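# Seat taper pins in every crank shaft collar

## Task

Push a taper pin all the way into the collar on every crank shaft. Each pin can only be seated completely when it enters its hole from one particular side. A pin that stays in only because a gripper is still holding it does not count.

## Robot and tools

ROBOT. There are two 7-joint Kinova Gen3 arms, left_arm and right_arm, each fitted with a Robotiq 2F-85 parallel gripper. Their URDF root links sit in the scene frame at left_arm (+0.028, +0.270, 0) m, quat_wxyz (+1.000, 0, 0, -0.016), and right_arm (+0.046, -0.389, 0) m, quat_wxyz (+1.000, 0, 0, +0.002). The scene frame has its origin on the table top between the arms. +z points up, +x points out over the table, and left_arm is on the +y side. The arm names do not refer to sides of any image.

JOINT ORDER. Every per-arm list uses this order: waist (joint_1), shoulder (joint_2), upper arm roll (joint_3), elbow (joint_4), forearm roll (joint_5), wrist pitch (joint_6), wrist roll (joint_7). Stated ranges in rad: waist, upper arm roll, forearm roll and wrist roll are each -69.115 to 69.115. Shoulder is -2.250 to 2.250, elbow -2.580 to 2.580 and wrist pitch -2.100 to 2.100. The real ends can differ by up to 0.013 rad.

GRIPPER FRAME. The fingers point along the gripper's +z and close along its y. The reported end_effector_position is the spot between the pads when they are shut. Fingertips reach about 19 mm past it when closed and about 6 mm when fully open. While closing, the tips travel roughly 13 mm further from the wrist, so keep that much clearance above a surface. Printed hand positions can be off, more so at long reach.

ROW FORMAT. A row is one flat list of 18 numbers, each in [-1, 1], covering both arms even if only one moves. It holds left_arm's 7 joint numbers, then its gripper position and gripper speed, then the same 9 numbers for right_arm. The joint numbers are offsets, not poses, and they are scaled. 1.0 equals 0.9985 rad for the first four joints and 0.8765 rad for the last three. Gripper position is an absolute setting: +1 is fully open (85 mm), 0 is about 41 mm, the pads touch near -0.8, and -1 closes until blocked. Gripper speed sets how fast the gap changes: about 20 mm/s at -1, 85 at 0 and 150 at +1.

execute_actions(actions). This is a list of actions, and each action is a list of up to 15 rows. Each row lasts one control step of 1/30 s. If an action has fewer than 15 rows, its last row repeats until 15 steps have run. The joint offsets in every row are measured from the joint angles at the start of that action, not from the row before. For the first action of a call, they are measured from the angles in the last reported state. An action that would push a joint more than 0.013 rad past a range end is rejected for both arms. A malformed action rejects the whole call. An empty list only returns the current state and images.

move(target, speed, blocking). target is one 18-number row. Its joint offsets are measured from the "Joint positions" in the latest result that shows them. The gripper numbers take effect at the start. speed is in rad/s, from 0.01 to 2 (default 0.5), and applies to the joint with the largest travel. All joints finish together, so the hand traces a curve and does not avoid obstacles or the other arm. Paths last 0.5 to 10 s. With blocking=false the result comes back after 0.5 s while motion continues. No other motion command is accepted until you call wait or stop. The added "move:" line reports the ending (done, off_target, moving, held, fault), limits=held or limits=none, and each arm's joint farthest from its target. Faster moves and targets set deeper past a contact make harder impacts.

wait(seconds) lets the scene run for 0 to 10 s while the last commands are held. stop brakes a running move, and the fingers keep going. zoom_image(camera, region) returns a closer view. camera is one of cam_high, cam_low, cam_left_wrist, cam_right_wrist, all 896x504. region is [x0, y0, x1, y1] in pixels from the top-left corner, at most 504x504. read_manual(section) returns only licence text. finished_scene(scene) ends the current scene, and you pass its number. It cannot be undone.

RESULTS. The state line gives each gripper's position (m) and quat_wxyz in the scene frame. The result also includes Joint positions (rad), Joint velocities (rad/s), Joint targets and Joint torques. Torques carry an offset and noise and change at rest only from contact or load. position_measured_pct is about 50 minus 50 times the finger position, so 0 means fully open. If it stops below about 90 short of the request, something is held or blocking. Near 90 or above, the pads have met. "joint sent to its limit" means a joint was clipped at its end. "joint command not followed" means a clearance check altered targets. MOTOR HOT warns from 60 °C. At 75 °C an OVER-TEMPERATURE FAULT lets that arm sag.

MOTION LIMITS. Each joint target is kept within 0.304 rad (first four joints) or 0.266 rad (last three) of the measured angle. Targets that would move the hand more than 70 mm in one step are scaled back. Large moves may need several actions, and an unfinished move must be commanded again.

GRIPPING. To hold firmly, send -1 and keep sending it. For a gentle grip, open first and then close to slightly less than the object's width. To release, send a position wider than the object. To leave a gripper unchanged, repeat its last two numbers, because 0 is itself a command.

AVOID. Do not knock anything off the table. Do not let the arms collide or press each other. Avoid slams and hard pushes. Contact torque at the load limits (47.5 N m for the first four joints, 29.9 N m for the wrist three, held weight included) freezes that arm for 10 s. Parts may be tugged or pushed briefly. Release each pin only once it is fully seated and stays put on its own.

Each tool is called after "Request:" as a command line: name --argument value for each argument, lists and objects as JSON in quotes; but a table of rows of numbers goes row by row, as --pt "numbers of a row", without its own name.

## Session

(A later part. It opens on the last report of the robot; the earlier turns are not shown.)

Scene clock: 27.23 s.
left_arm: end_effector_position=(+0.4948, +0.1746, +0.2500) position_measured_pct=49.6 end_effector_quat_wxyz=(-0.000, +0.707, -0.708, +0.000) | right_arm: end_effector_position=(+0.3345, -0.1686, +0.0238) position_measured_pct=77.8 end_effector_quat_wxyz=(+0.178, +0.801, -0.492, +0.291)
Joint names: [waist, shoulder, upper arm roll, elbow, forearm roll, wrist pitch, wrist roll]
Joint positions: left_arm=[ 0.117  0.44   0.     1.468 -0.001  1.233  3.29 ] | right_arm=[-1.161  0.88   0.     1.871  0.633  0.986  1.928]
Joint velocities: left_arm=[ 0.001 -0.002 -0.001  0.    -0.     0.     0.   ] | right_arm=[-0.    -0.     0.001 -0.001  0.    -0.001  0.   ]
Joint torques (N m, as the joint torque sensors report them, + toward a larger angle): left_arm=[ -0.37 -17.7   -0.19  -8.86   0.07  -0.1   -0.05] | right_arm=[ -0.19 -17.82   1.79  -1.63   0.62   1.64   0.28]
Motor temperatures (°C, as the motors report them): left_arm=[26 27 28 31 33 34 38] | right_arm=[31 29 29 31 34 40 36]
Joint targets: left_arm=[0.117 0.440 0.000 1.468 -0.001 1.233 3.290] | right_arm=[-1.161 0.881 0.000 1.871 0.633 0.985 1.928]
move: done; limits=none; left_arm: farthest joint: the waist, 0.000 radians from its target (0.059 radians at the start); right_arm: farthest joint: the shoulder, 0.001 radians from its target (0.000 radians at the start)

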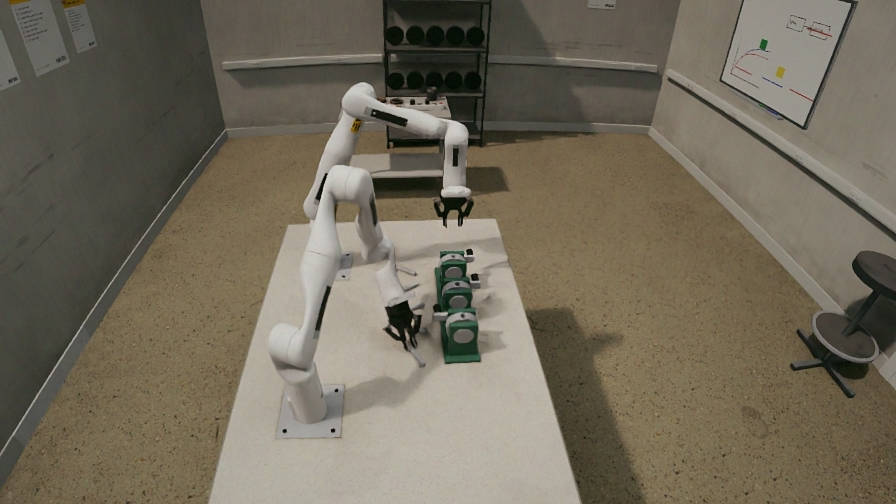

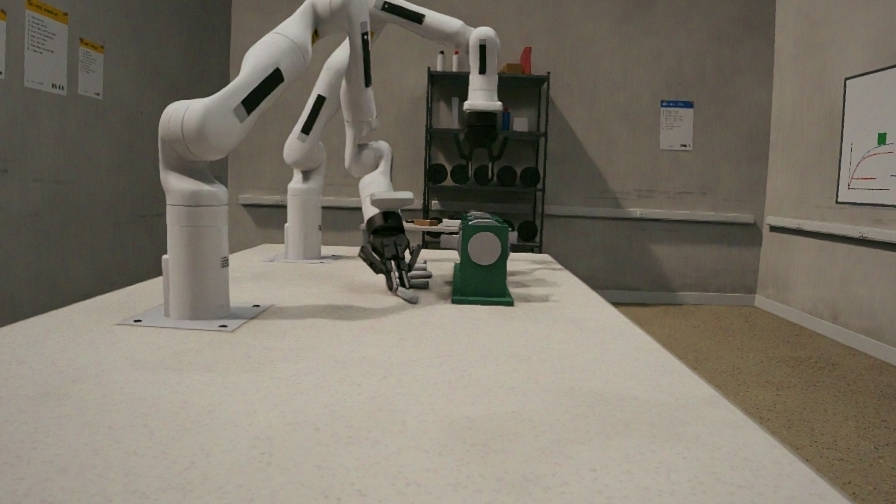

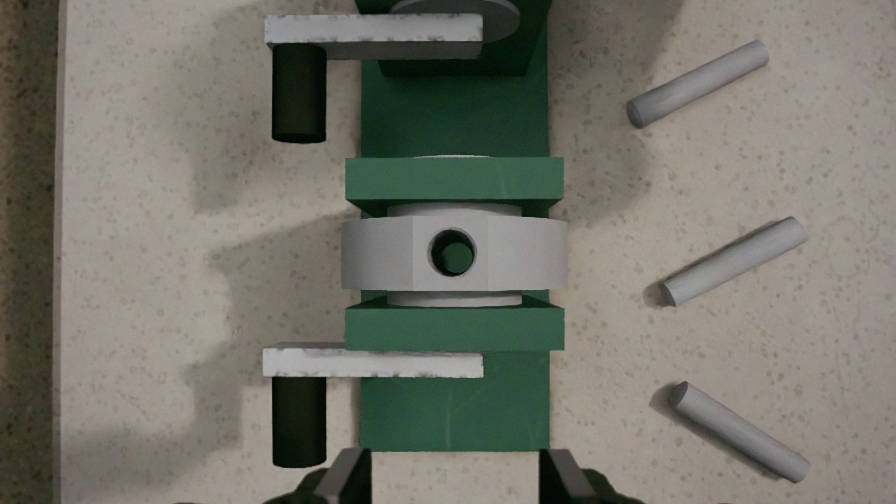

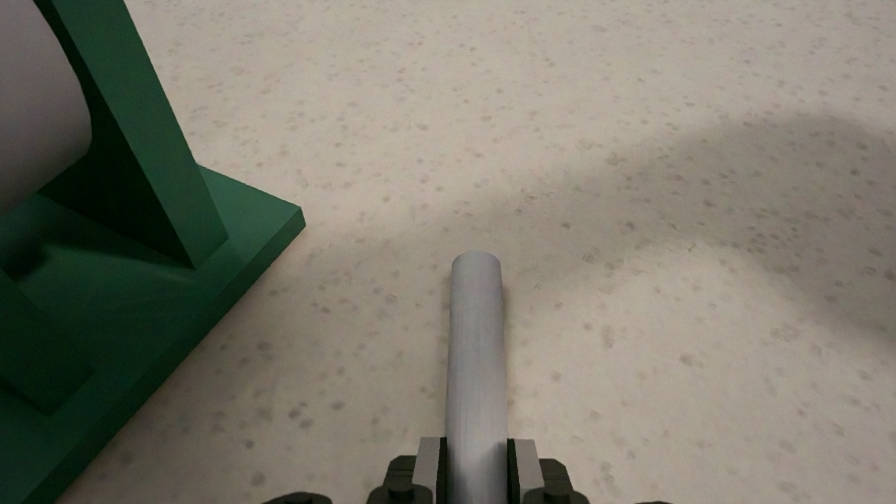

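Request:
move --target '[0,-0.2,0,0.3,0,-0.11,-0.5,-0.1,0,0,-0.3,0,0,-0.1,0.1,0,-1,0]' --speed 0.9

Request:
move --target '[0,0,0,0.25,-0.5,-0.2,-0.8,-0.1,0,0.35,-0.4,0,0.15,-0.4,-0.6,-0.25,-1,0]' --speed 1.1

Scene clock: 30.17 s.
left_arm: end_effector_position=(+0.4039, +0.1883, +0.2489) position_measured_pct=54.8 end_effector_quat_wxyz=(-0.001, -0.536, +0.844, +0.001) | right_arm: end_effector_position=(+0.3353, -0.1374, +0.1310) position_measured_pct=77.8 end_effector_quat_wxyz=(+0.087, +0.776, -0.567, +0.263)
Joint names: [waist, shoulder, upper arm roll, elbow, forearm roll, wrist pitch, wrist roll]
Joint positions: left_arm=[ 0.117  0.241  0.     1.767 -0.001  1.136  2.852] | right_arm=[-1.161  0.581  0.     1.871  0.546  1.074  1.928]
Joint velocities: left_arm=[-0.    -0.001  0.002  0.     0.     0.    -0.   ] | right_arm=[ 0.    -0.003 -0.    -0.001  0.    -0.     0.   ]
Joint torques (N m, as the joint torque sensors report them, + toward a larger angle): left_arm=[ -0.22 -13.56  -0.16  -8.31  -0.12  -0.23  -0.07] | right_arm=[ -0.1  -16.92   1.47  -4.59   0.89   1.72  -0.03]
Motor temperatures (°C, as the motors report them): left_arm=[26 27 28 31 33 34 38] | right_arm=[31 29 29 31 34 40 36]
Joint targets: left_arm=[0.117 0.241 0.000 1.767 -0.001 1.136 2.852] | right_arm=[-1.161 0.580 0.000 1.871 0.546 1.074 1.928]
move: done; limits=none; left_arm: farthest joint: the shoulder, 0.001 radians from its target (0.200 radians at the start); right_arm: farthest joint: the waist, 0.000 radians from its target (0.000 radians at the start)

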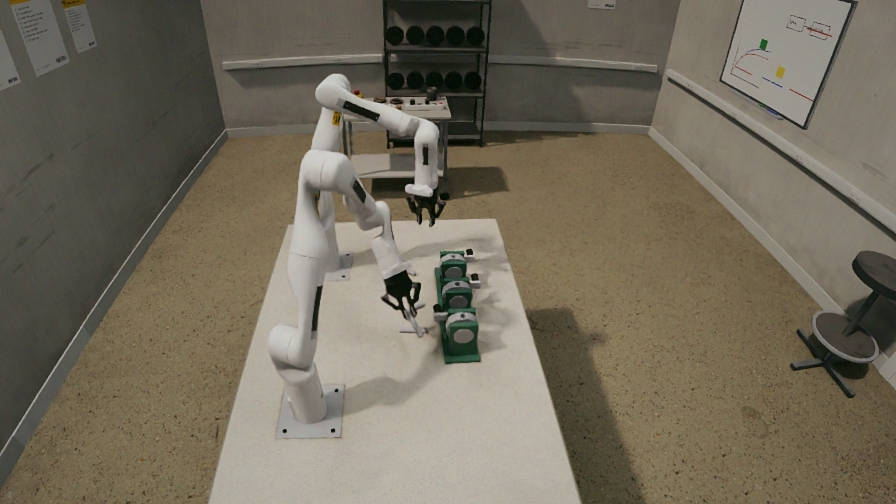

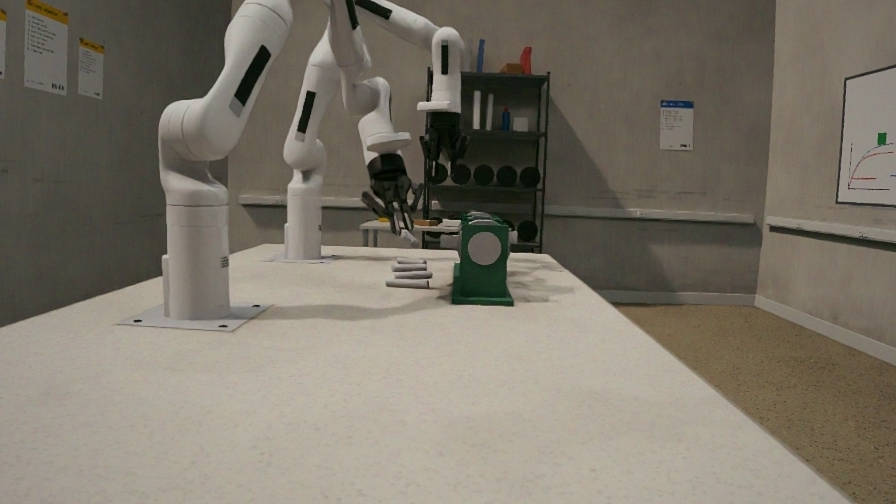

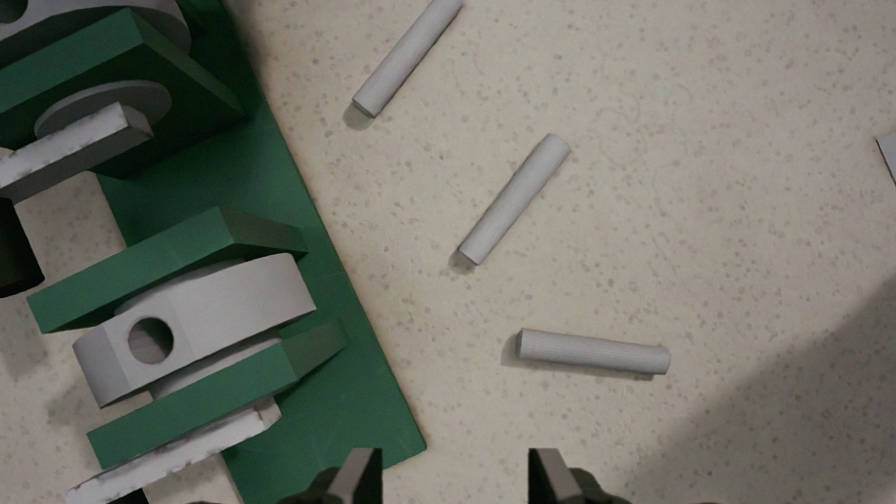

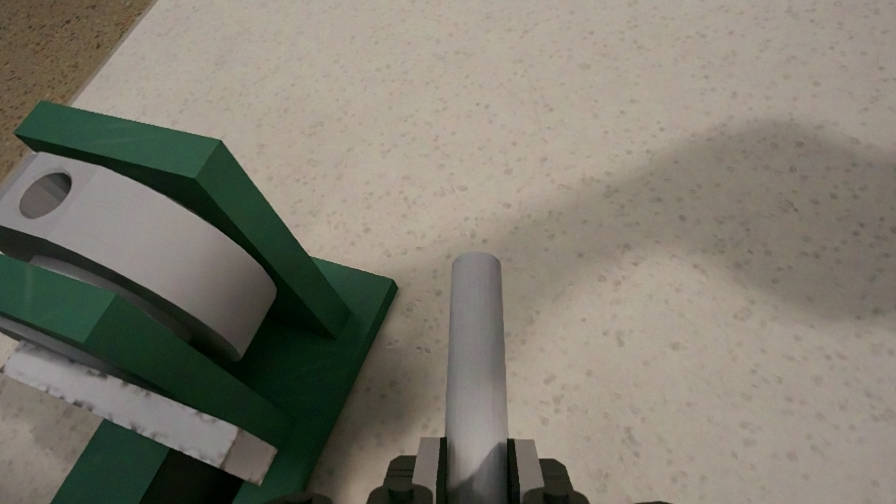

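Scene clock: 31.47 s.
left_arm: end_effector_position=(+0.3710, +0.3028, +0.2022) position_measured_pct=54.8 end_effector_quat_wxyz=(+0.026, -0.080, +0.981, +0.176) | right_arm: end_effector_position=(+0.3955, -0.0994, +0.2281) position_measured_pct=77.8 end_effector_quat_wxyz=(+0.205, -0.512, +0.834, +0.002)
Joint names: [waist, shoulder, upper arm roll, elbow, forearm roll, wrist pitch, wrist roll]
Joint positions: left_arm=[ 0.117  0.241  0.     2.017 -0.439  0.961  2.15 ] | right_arm=[-0.812  0.181  0.     2.02   0.195  0.548  1.709]
Joint velocities: left_arm=[-0.    -0.     0.001  0.001 -0.     0.001  0.   ] | right_arm=[ 0.003 -0.003  0.001  0.001 -0.    -0.001  0.   ]
Joint torques (N m, as the joint torque sensors report them, + toward a larger angle): left_arm=[  0.08 -12.36  -0.69  -6.34  -0.64   0.18  -0.35] | right_arm=[ -0.39 -13.73   0.49  -8.97   0.43  -1.05   0.02]
Motor temperatures (°C, as the motors report them): left_arm=[26 27 28 31 33 34 38] | right_arm=[31 29 29 31 34 40 36]
Joint targets: left_arm=[0.117 0.241 0.000 2.017 -0.439 0.961 2.150] | right_arm=[-0.812 0.181 0.000 2.020 0.195 0.548 1.709]
move: done; limits=none; left_arm: farthest joint: the waist, 0.000 radians from its target (0.000 radians at the start); right_arm: farthest joint: the waist, 0.001 radians from its target (0.350 radians at the start)

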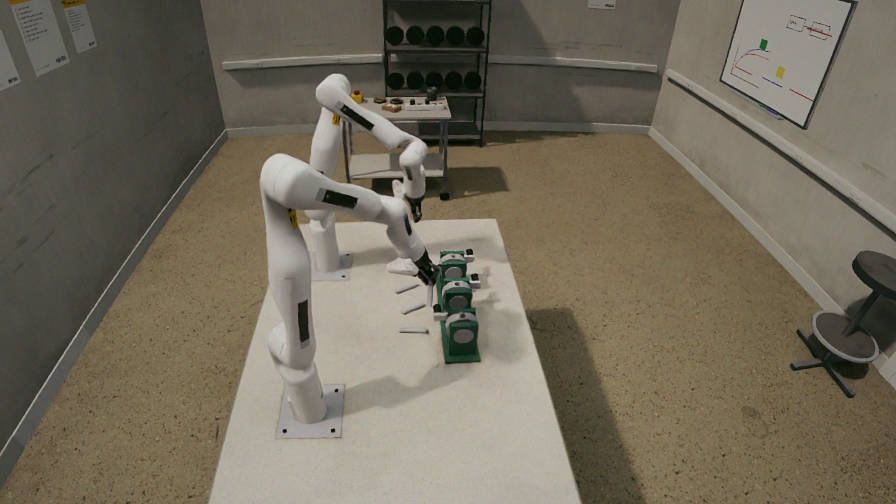

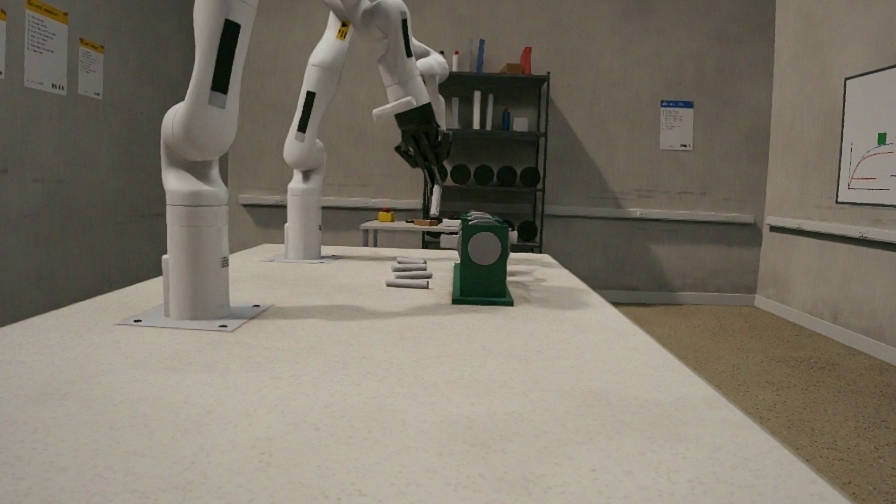

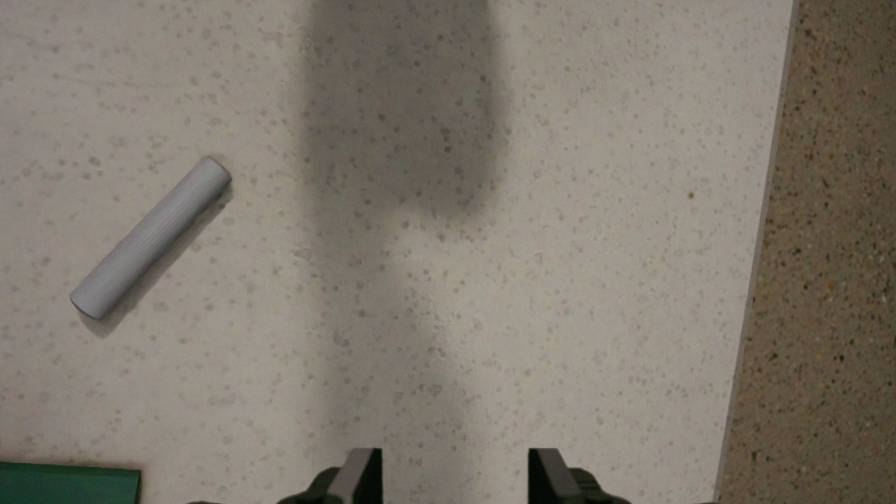

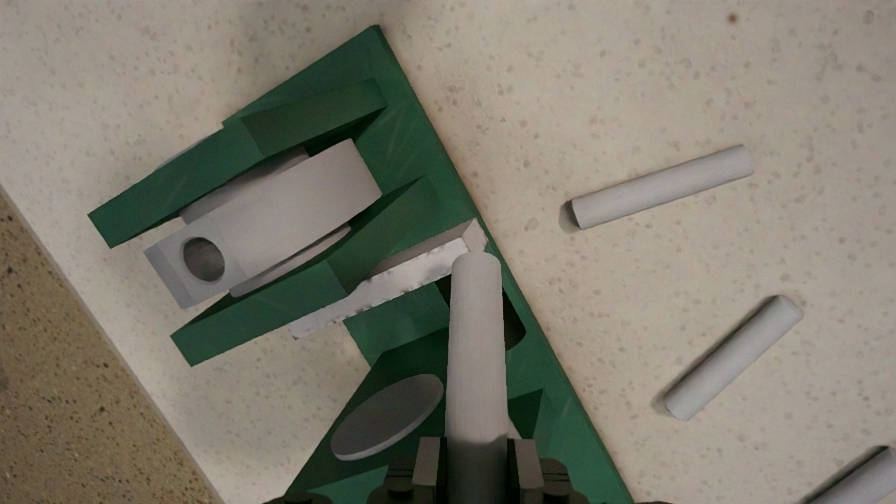

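Request:
move --target '[0.5,0.1,0,0.25,-0.6,-0.15,-0.5,-0.1,0,0.318,-0.14,0,0.366,-0.2225,-0.913,-0.158,-1,0]' --speed 1.1

Request:
move --target '[0.493,0.2115,0,0.185,-0.502,-0.137,-0.404,-0.1,0,0,0.0855,0,0,0,0,0,-1,0]' --speed 1.0

Scene clock: 33.33 s.
left_arm: end_effector_position=(+0.3617, +0.2226, +0.1631) position_measured_pct=54.8 end_effector_quat_wxyz=(-0.008, +0.569, +0.758, +0.320) | right_arm: end_effector_position=(+0.4788, -0.1815, +0.2908) position_measured_pct=77.8 end_effector_quat_wxyz=(+0.450, -0.218, +0.858, +0.114)
Joint names: [waist, shoulder, upper arm roll, elbow, forearm roll, wrist pitch, wrist roll]
Joint positions: left_arm=[ 0.616  0.341  0.     2.267 -0.965  0.83   1.712] | right_arm=[-0.495  0.042  0.     2.386  0.    -0.253  1.571]
Joint velocities: left_arm=[ 0.004  0.001  0.001  0.     0.    -0.001  0.   ] | right_arm=[ 0.001 -0.001  0.001  0.001  0.    -0.001  0.   ]
Joint torques (N m, as the joint torque sensors report them, + toward a larger angle): left_arm=[ -0.04 -12.09  -0.99  -4.82  -1.42   1.36  -0.25] | right_arm=[  0.   -10.2    0.05  -8.71   0.04  -2.68  -0.16]
Motor temperatures (°C, as the motors report them): left_arm=[26 27 28 31 33 34 38] | right_arm=[31 29 29 31 34 40 36]
Joint targets: left_arm=[0.616 0.341 0.000 2.267 -0.965 0.830 1.712] | right_arm=[-0.495 0.042 0.000 2.386 0.000 -0.253 1.571]
move: done; limits=none; left_arm: farthest joint: the waist, 0.000 radians from its target (0.499 radians at the start); right_arm: farthest joint: the shoulder, 0.001 radians from its target (0.140 radians at the start)

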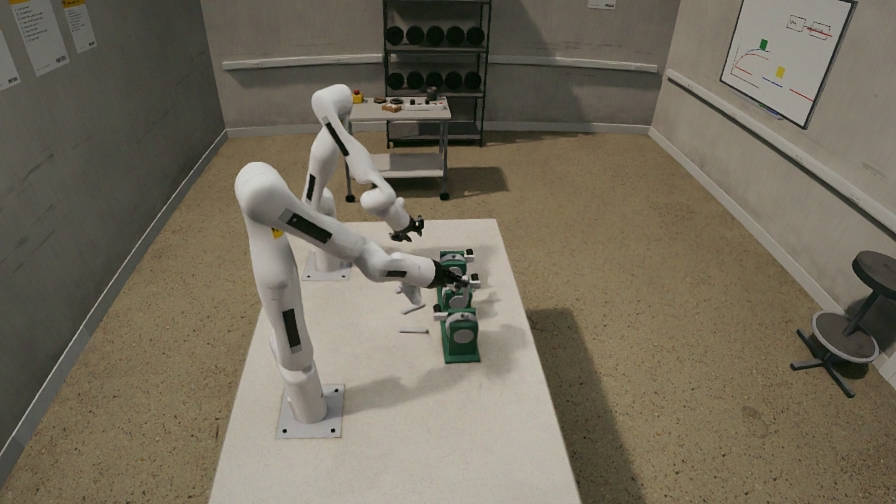

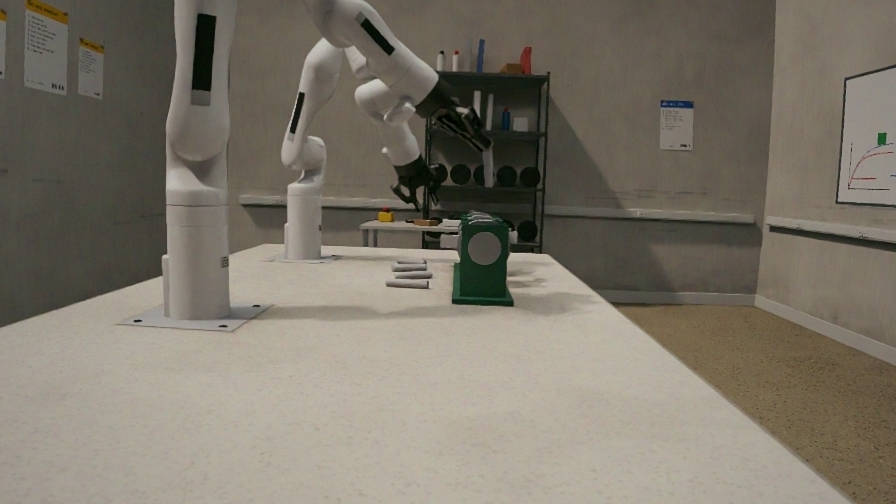

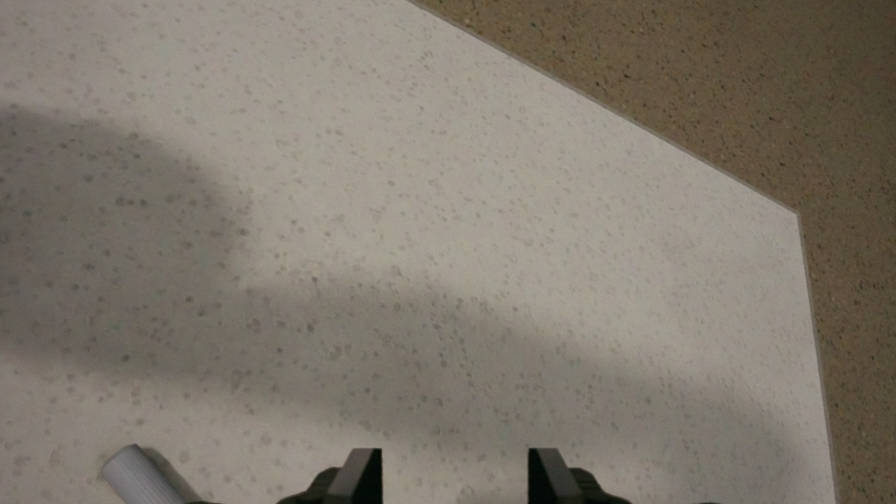

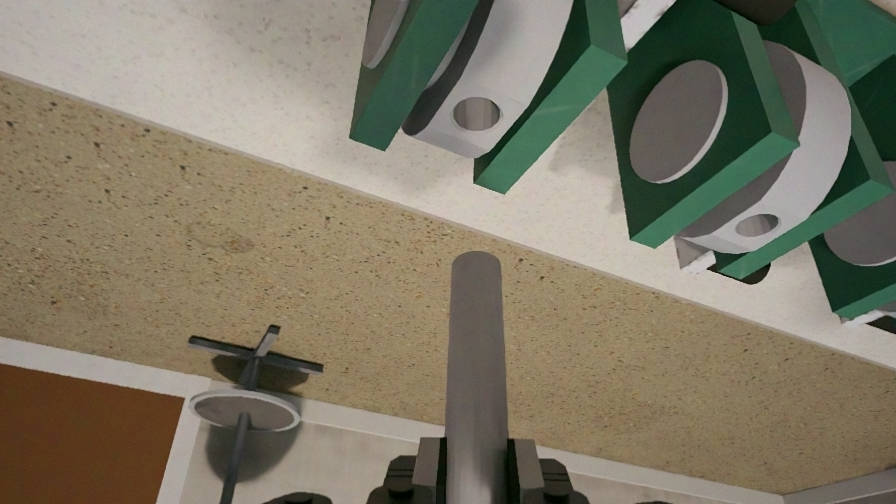

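Scene clock: 34.70 s.
left_arm: end_effector_position=(+0.2967, +0.1042, +0.0931) position_measured_pct=54.8 end_effector_quat_wxyz=(-0.073, +0.918, +0.202, +0.334) | right_arm: end_effector_position=(+0.4766, -0.1826, +0.2464) position_measured_pct=77.8 end_effector_quat_wxyz=(+0.410, -0.223, +0.878, +0.104)
Joint names: [waist, shoulder, upper arm roll, elbow, forearm roll, wrist pitch, wrist roll]
Joint positions: left_arm=[ 1.108  0.552  0.     2.451 -1.405  0.71   1.358] | right_arm=[-0.495  0.132  0.     2.387  0.    -0.251  1.571]
Joint velocities: left_arm=[ 0.001  0.001  0.    -0.     0.     0.     0.   ] | right_arm=[ 0.002 -0.038  0.    -0.01  -0.    -0.036 -0.   ]
Joint torques (N m, as the joint torque sensors report them, + toward a larger angle): left_arm=[ -0.3  -12.39  -1.49  -1.08  -0.41   1.58  -0.37] | right_arm=[ -0.34 -12.45   0.49  -8.46   0.29  -2.98  -0.01]
Motor temperatures (°C, as the motors report them): left_arm=[26 27 28 31 33 34 38] | right_arm=[31 29 29 31 34 40 36]
Joint targets: left_arm=[1.108 0.552 0.000 2.451 -1.405 0.710 1.358] | right_arm=[-0.495 0.127 0.000 2.386 0.000 -0.253 1.571]
move: done; limits=none; left_arm: farthest joint: the waist, 0.000 radians from its target (0.492 radians at the start); right_arm: farthest joint: the shoulder, 0.005 radians from its target (0.086 radians at the start)

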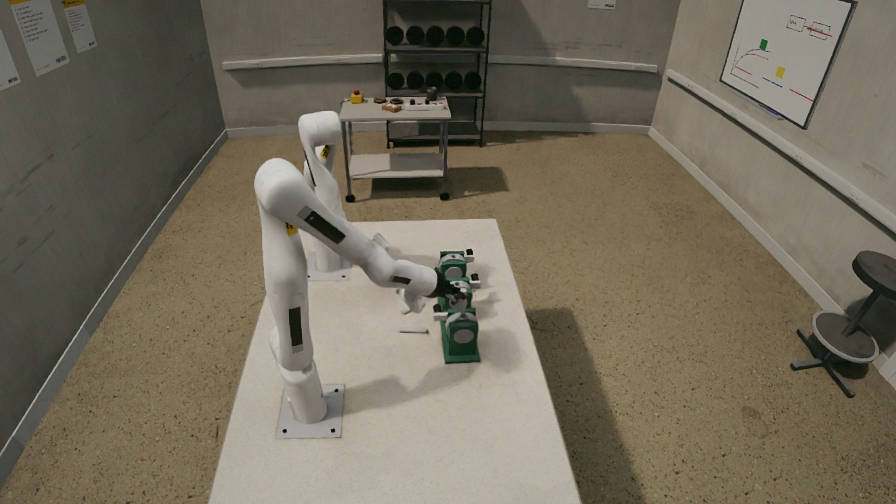

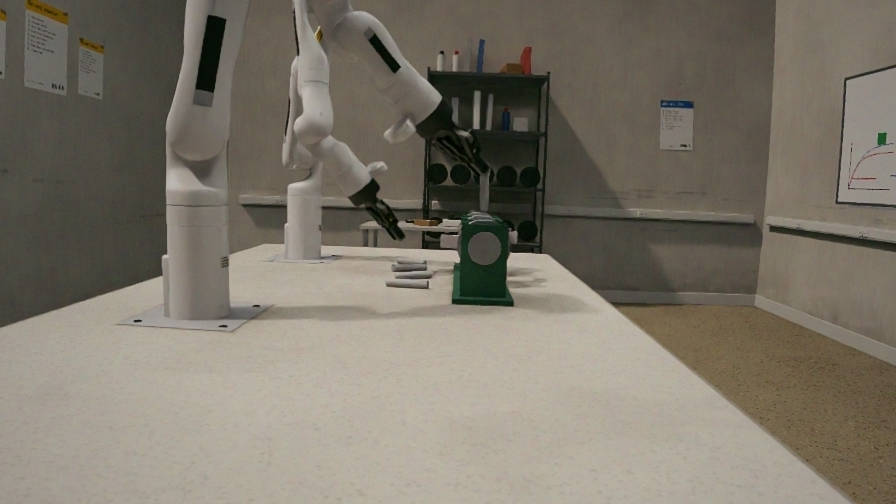

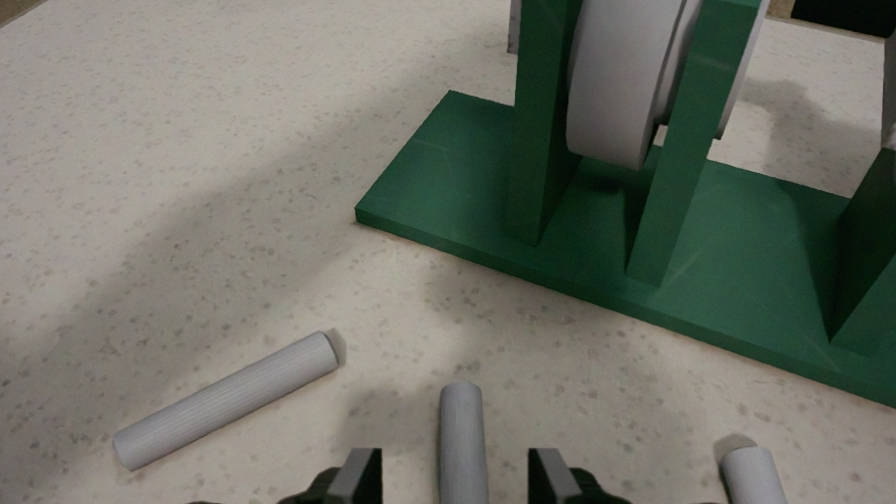

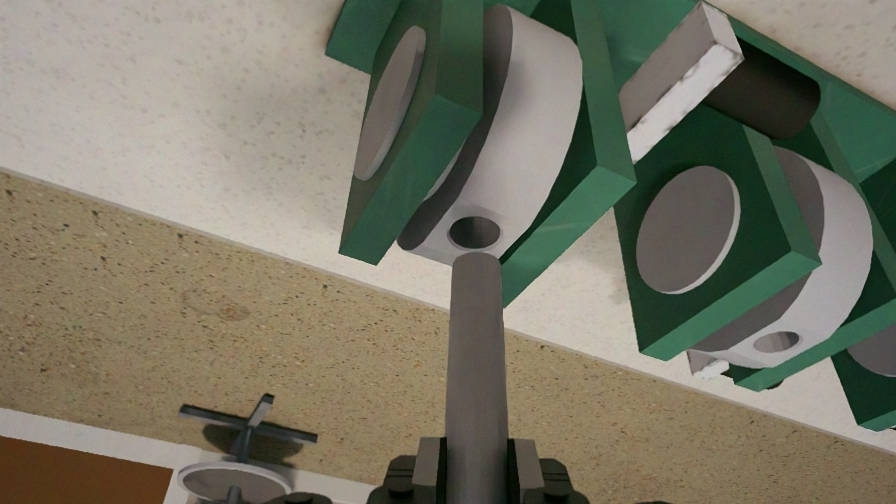

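Request:
move --target '[0,0.264,0,0.0105,-0.368,-0.002,0.481,-0.1,0,0,0.0415,0,0.0264,0,-0.0865,0,-1,0]' --speed 0.5

Request:
zoom_image --camera "cam_low" --region '[440,150,530,240]'

Request:
zoom_image --camera "cam_right_wrist" --region '[415,200,535,320]'

Request:
zoom_image --camera "cam_low" --region '[360,210,450,300]'

Scene clock: 36.60 s.
left_arm: end_effector_position=(+0.2966, +0.1044, +0.0232) position_measured_pct=54.8 end_effector_quat_wxyz=(-0.074, +0.918, +0.202, +0.333) | right_arm: end_effector_position=(+0.4775, -0.1821, +0.2339) position_measured_pct=77.8 end_effector_quat_wxyz=(+0.413, -0.223, +0.877, +0.105)
Joint names: [waist, shoulder, upper arm roll, elbow, forearm roll, wrist pitch, wrist roll]
Joint positions: left_arm=[ 1.108  0.815  0.     2.462 -1.727  0.708  1.78 ] | right_arm=[-0.495  0.173  0.     2.414  0.    -0.327  1.571]
Joint velocities: left_arm=[ 0.     0.003  0.001 -0.    -0.    -0.    -0.   ] | right_arm=[ 0.    -0.001 -0.    -0.001  0.    -0.    -0.   ]
Joint torques (N m, as the joint torque sensors report them, + toward a larger angle): left_arm=[ -0.55 -14.12  -0.6    0.86   0.22   1.59  -0.2 ] | right_arm=[  0.19 -11.75   0.33  -7.48  -0.14  -2.39  -0.15]
Motor temperatures (°C, as the motors report them): left_arm=[26 27 28 31 33 34 38] | right_arm=[31 29 29 31 34 40 36]
Joint targets: left_arm=[1.108 0.816 0.000 2.462 -1.727 0.708 1.780] | right_arm=[-0.495 0.173 0.000 2.414 0.000 -0.327 1.571]
move: done; limits=none; left_arm: farthest joint: the waist, 0.000 radians from its target (0.000 radians at the start); right_arm: farthest joint: the waist, 0.000 radians from its target (0.000 radians at the start)

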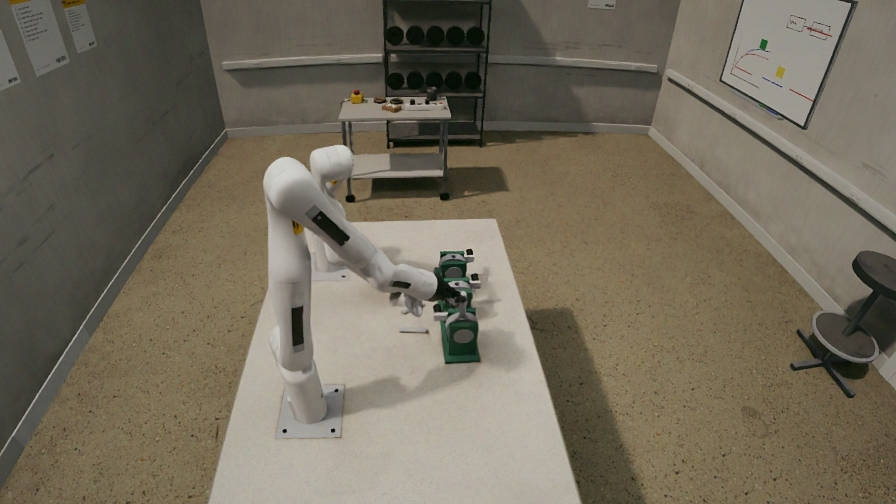

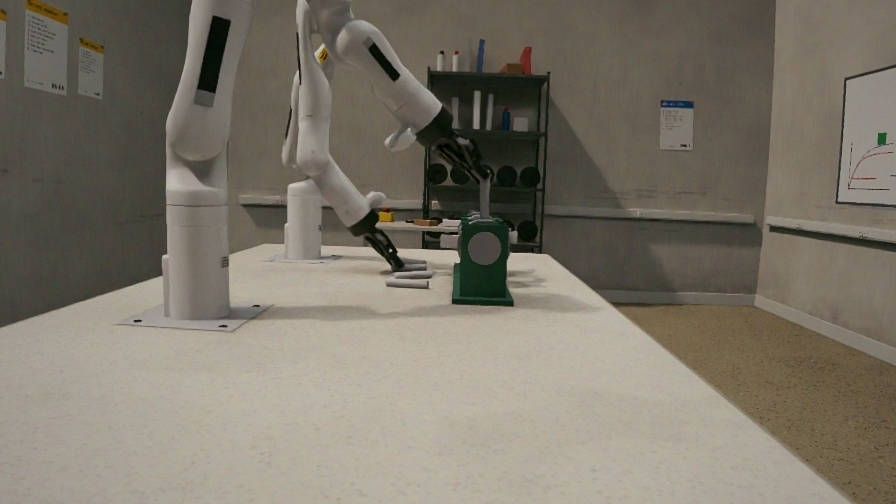

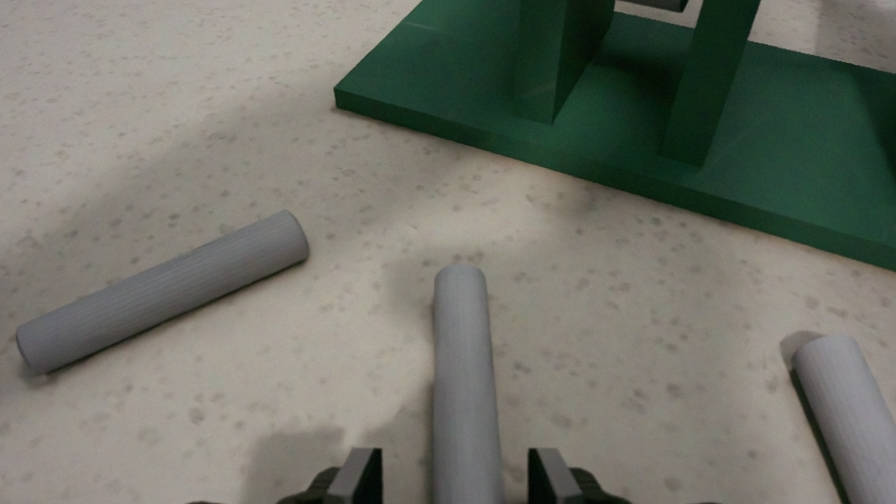

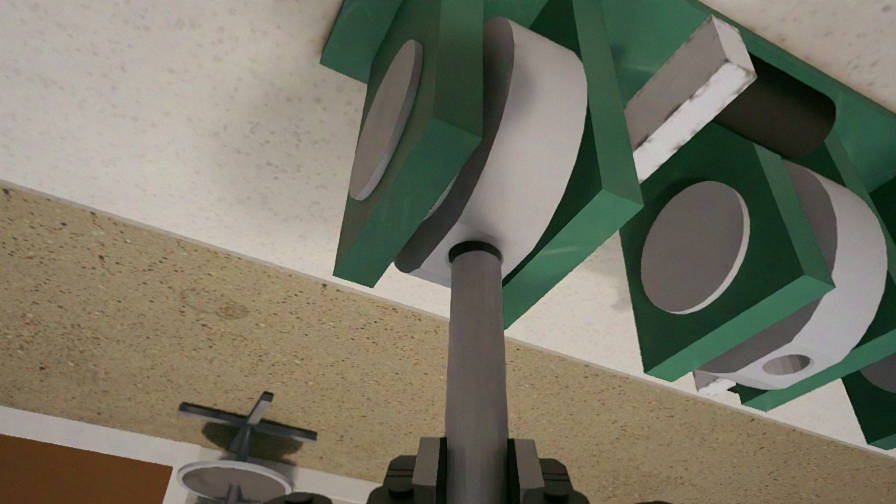

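Region (440, 150, 530, 240) of cam_low's 896x504 image, scaled by 5.600, with more detail than that image has.

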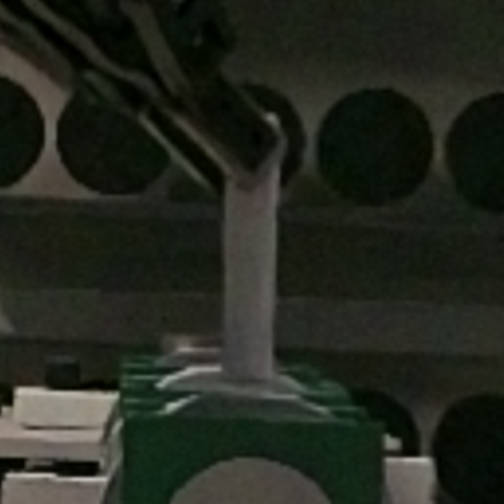

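Region (415, 200, 535, 320) of cam_right_wrist's 896x504 image, scaled by 4.200.

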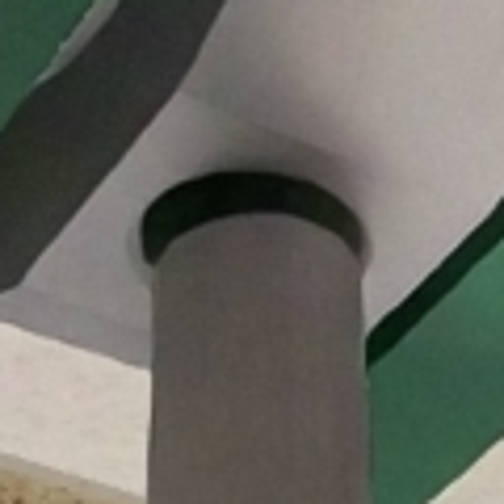

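Region (360, 210, 450, 300) of cam_low's 896x504 image, scaled by 5.600, with more detail than that image has.

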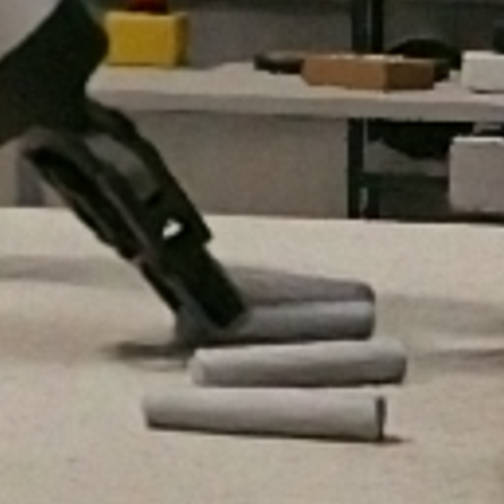

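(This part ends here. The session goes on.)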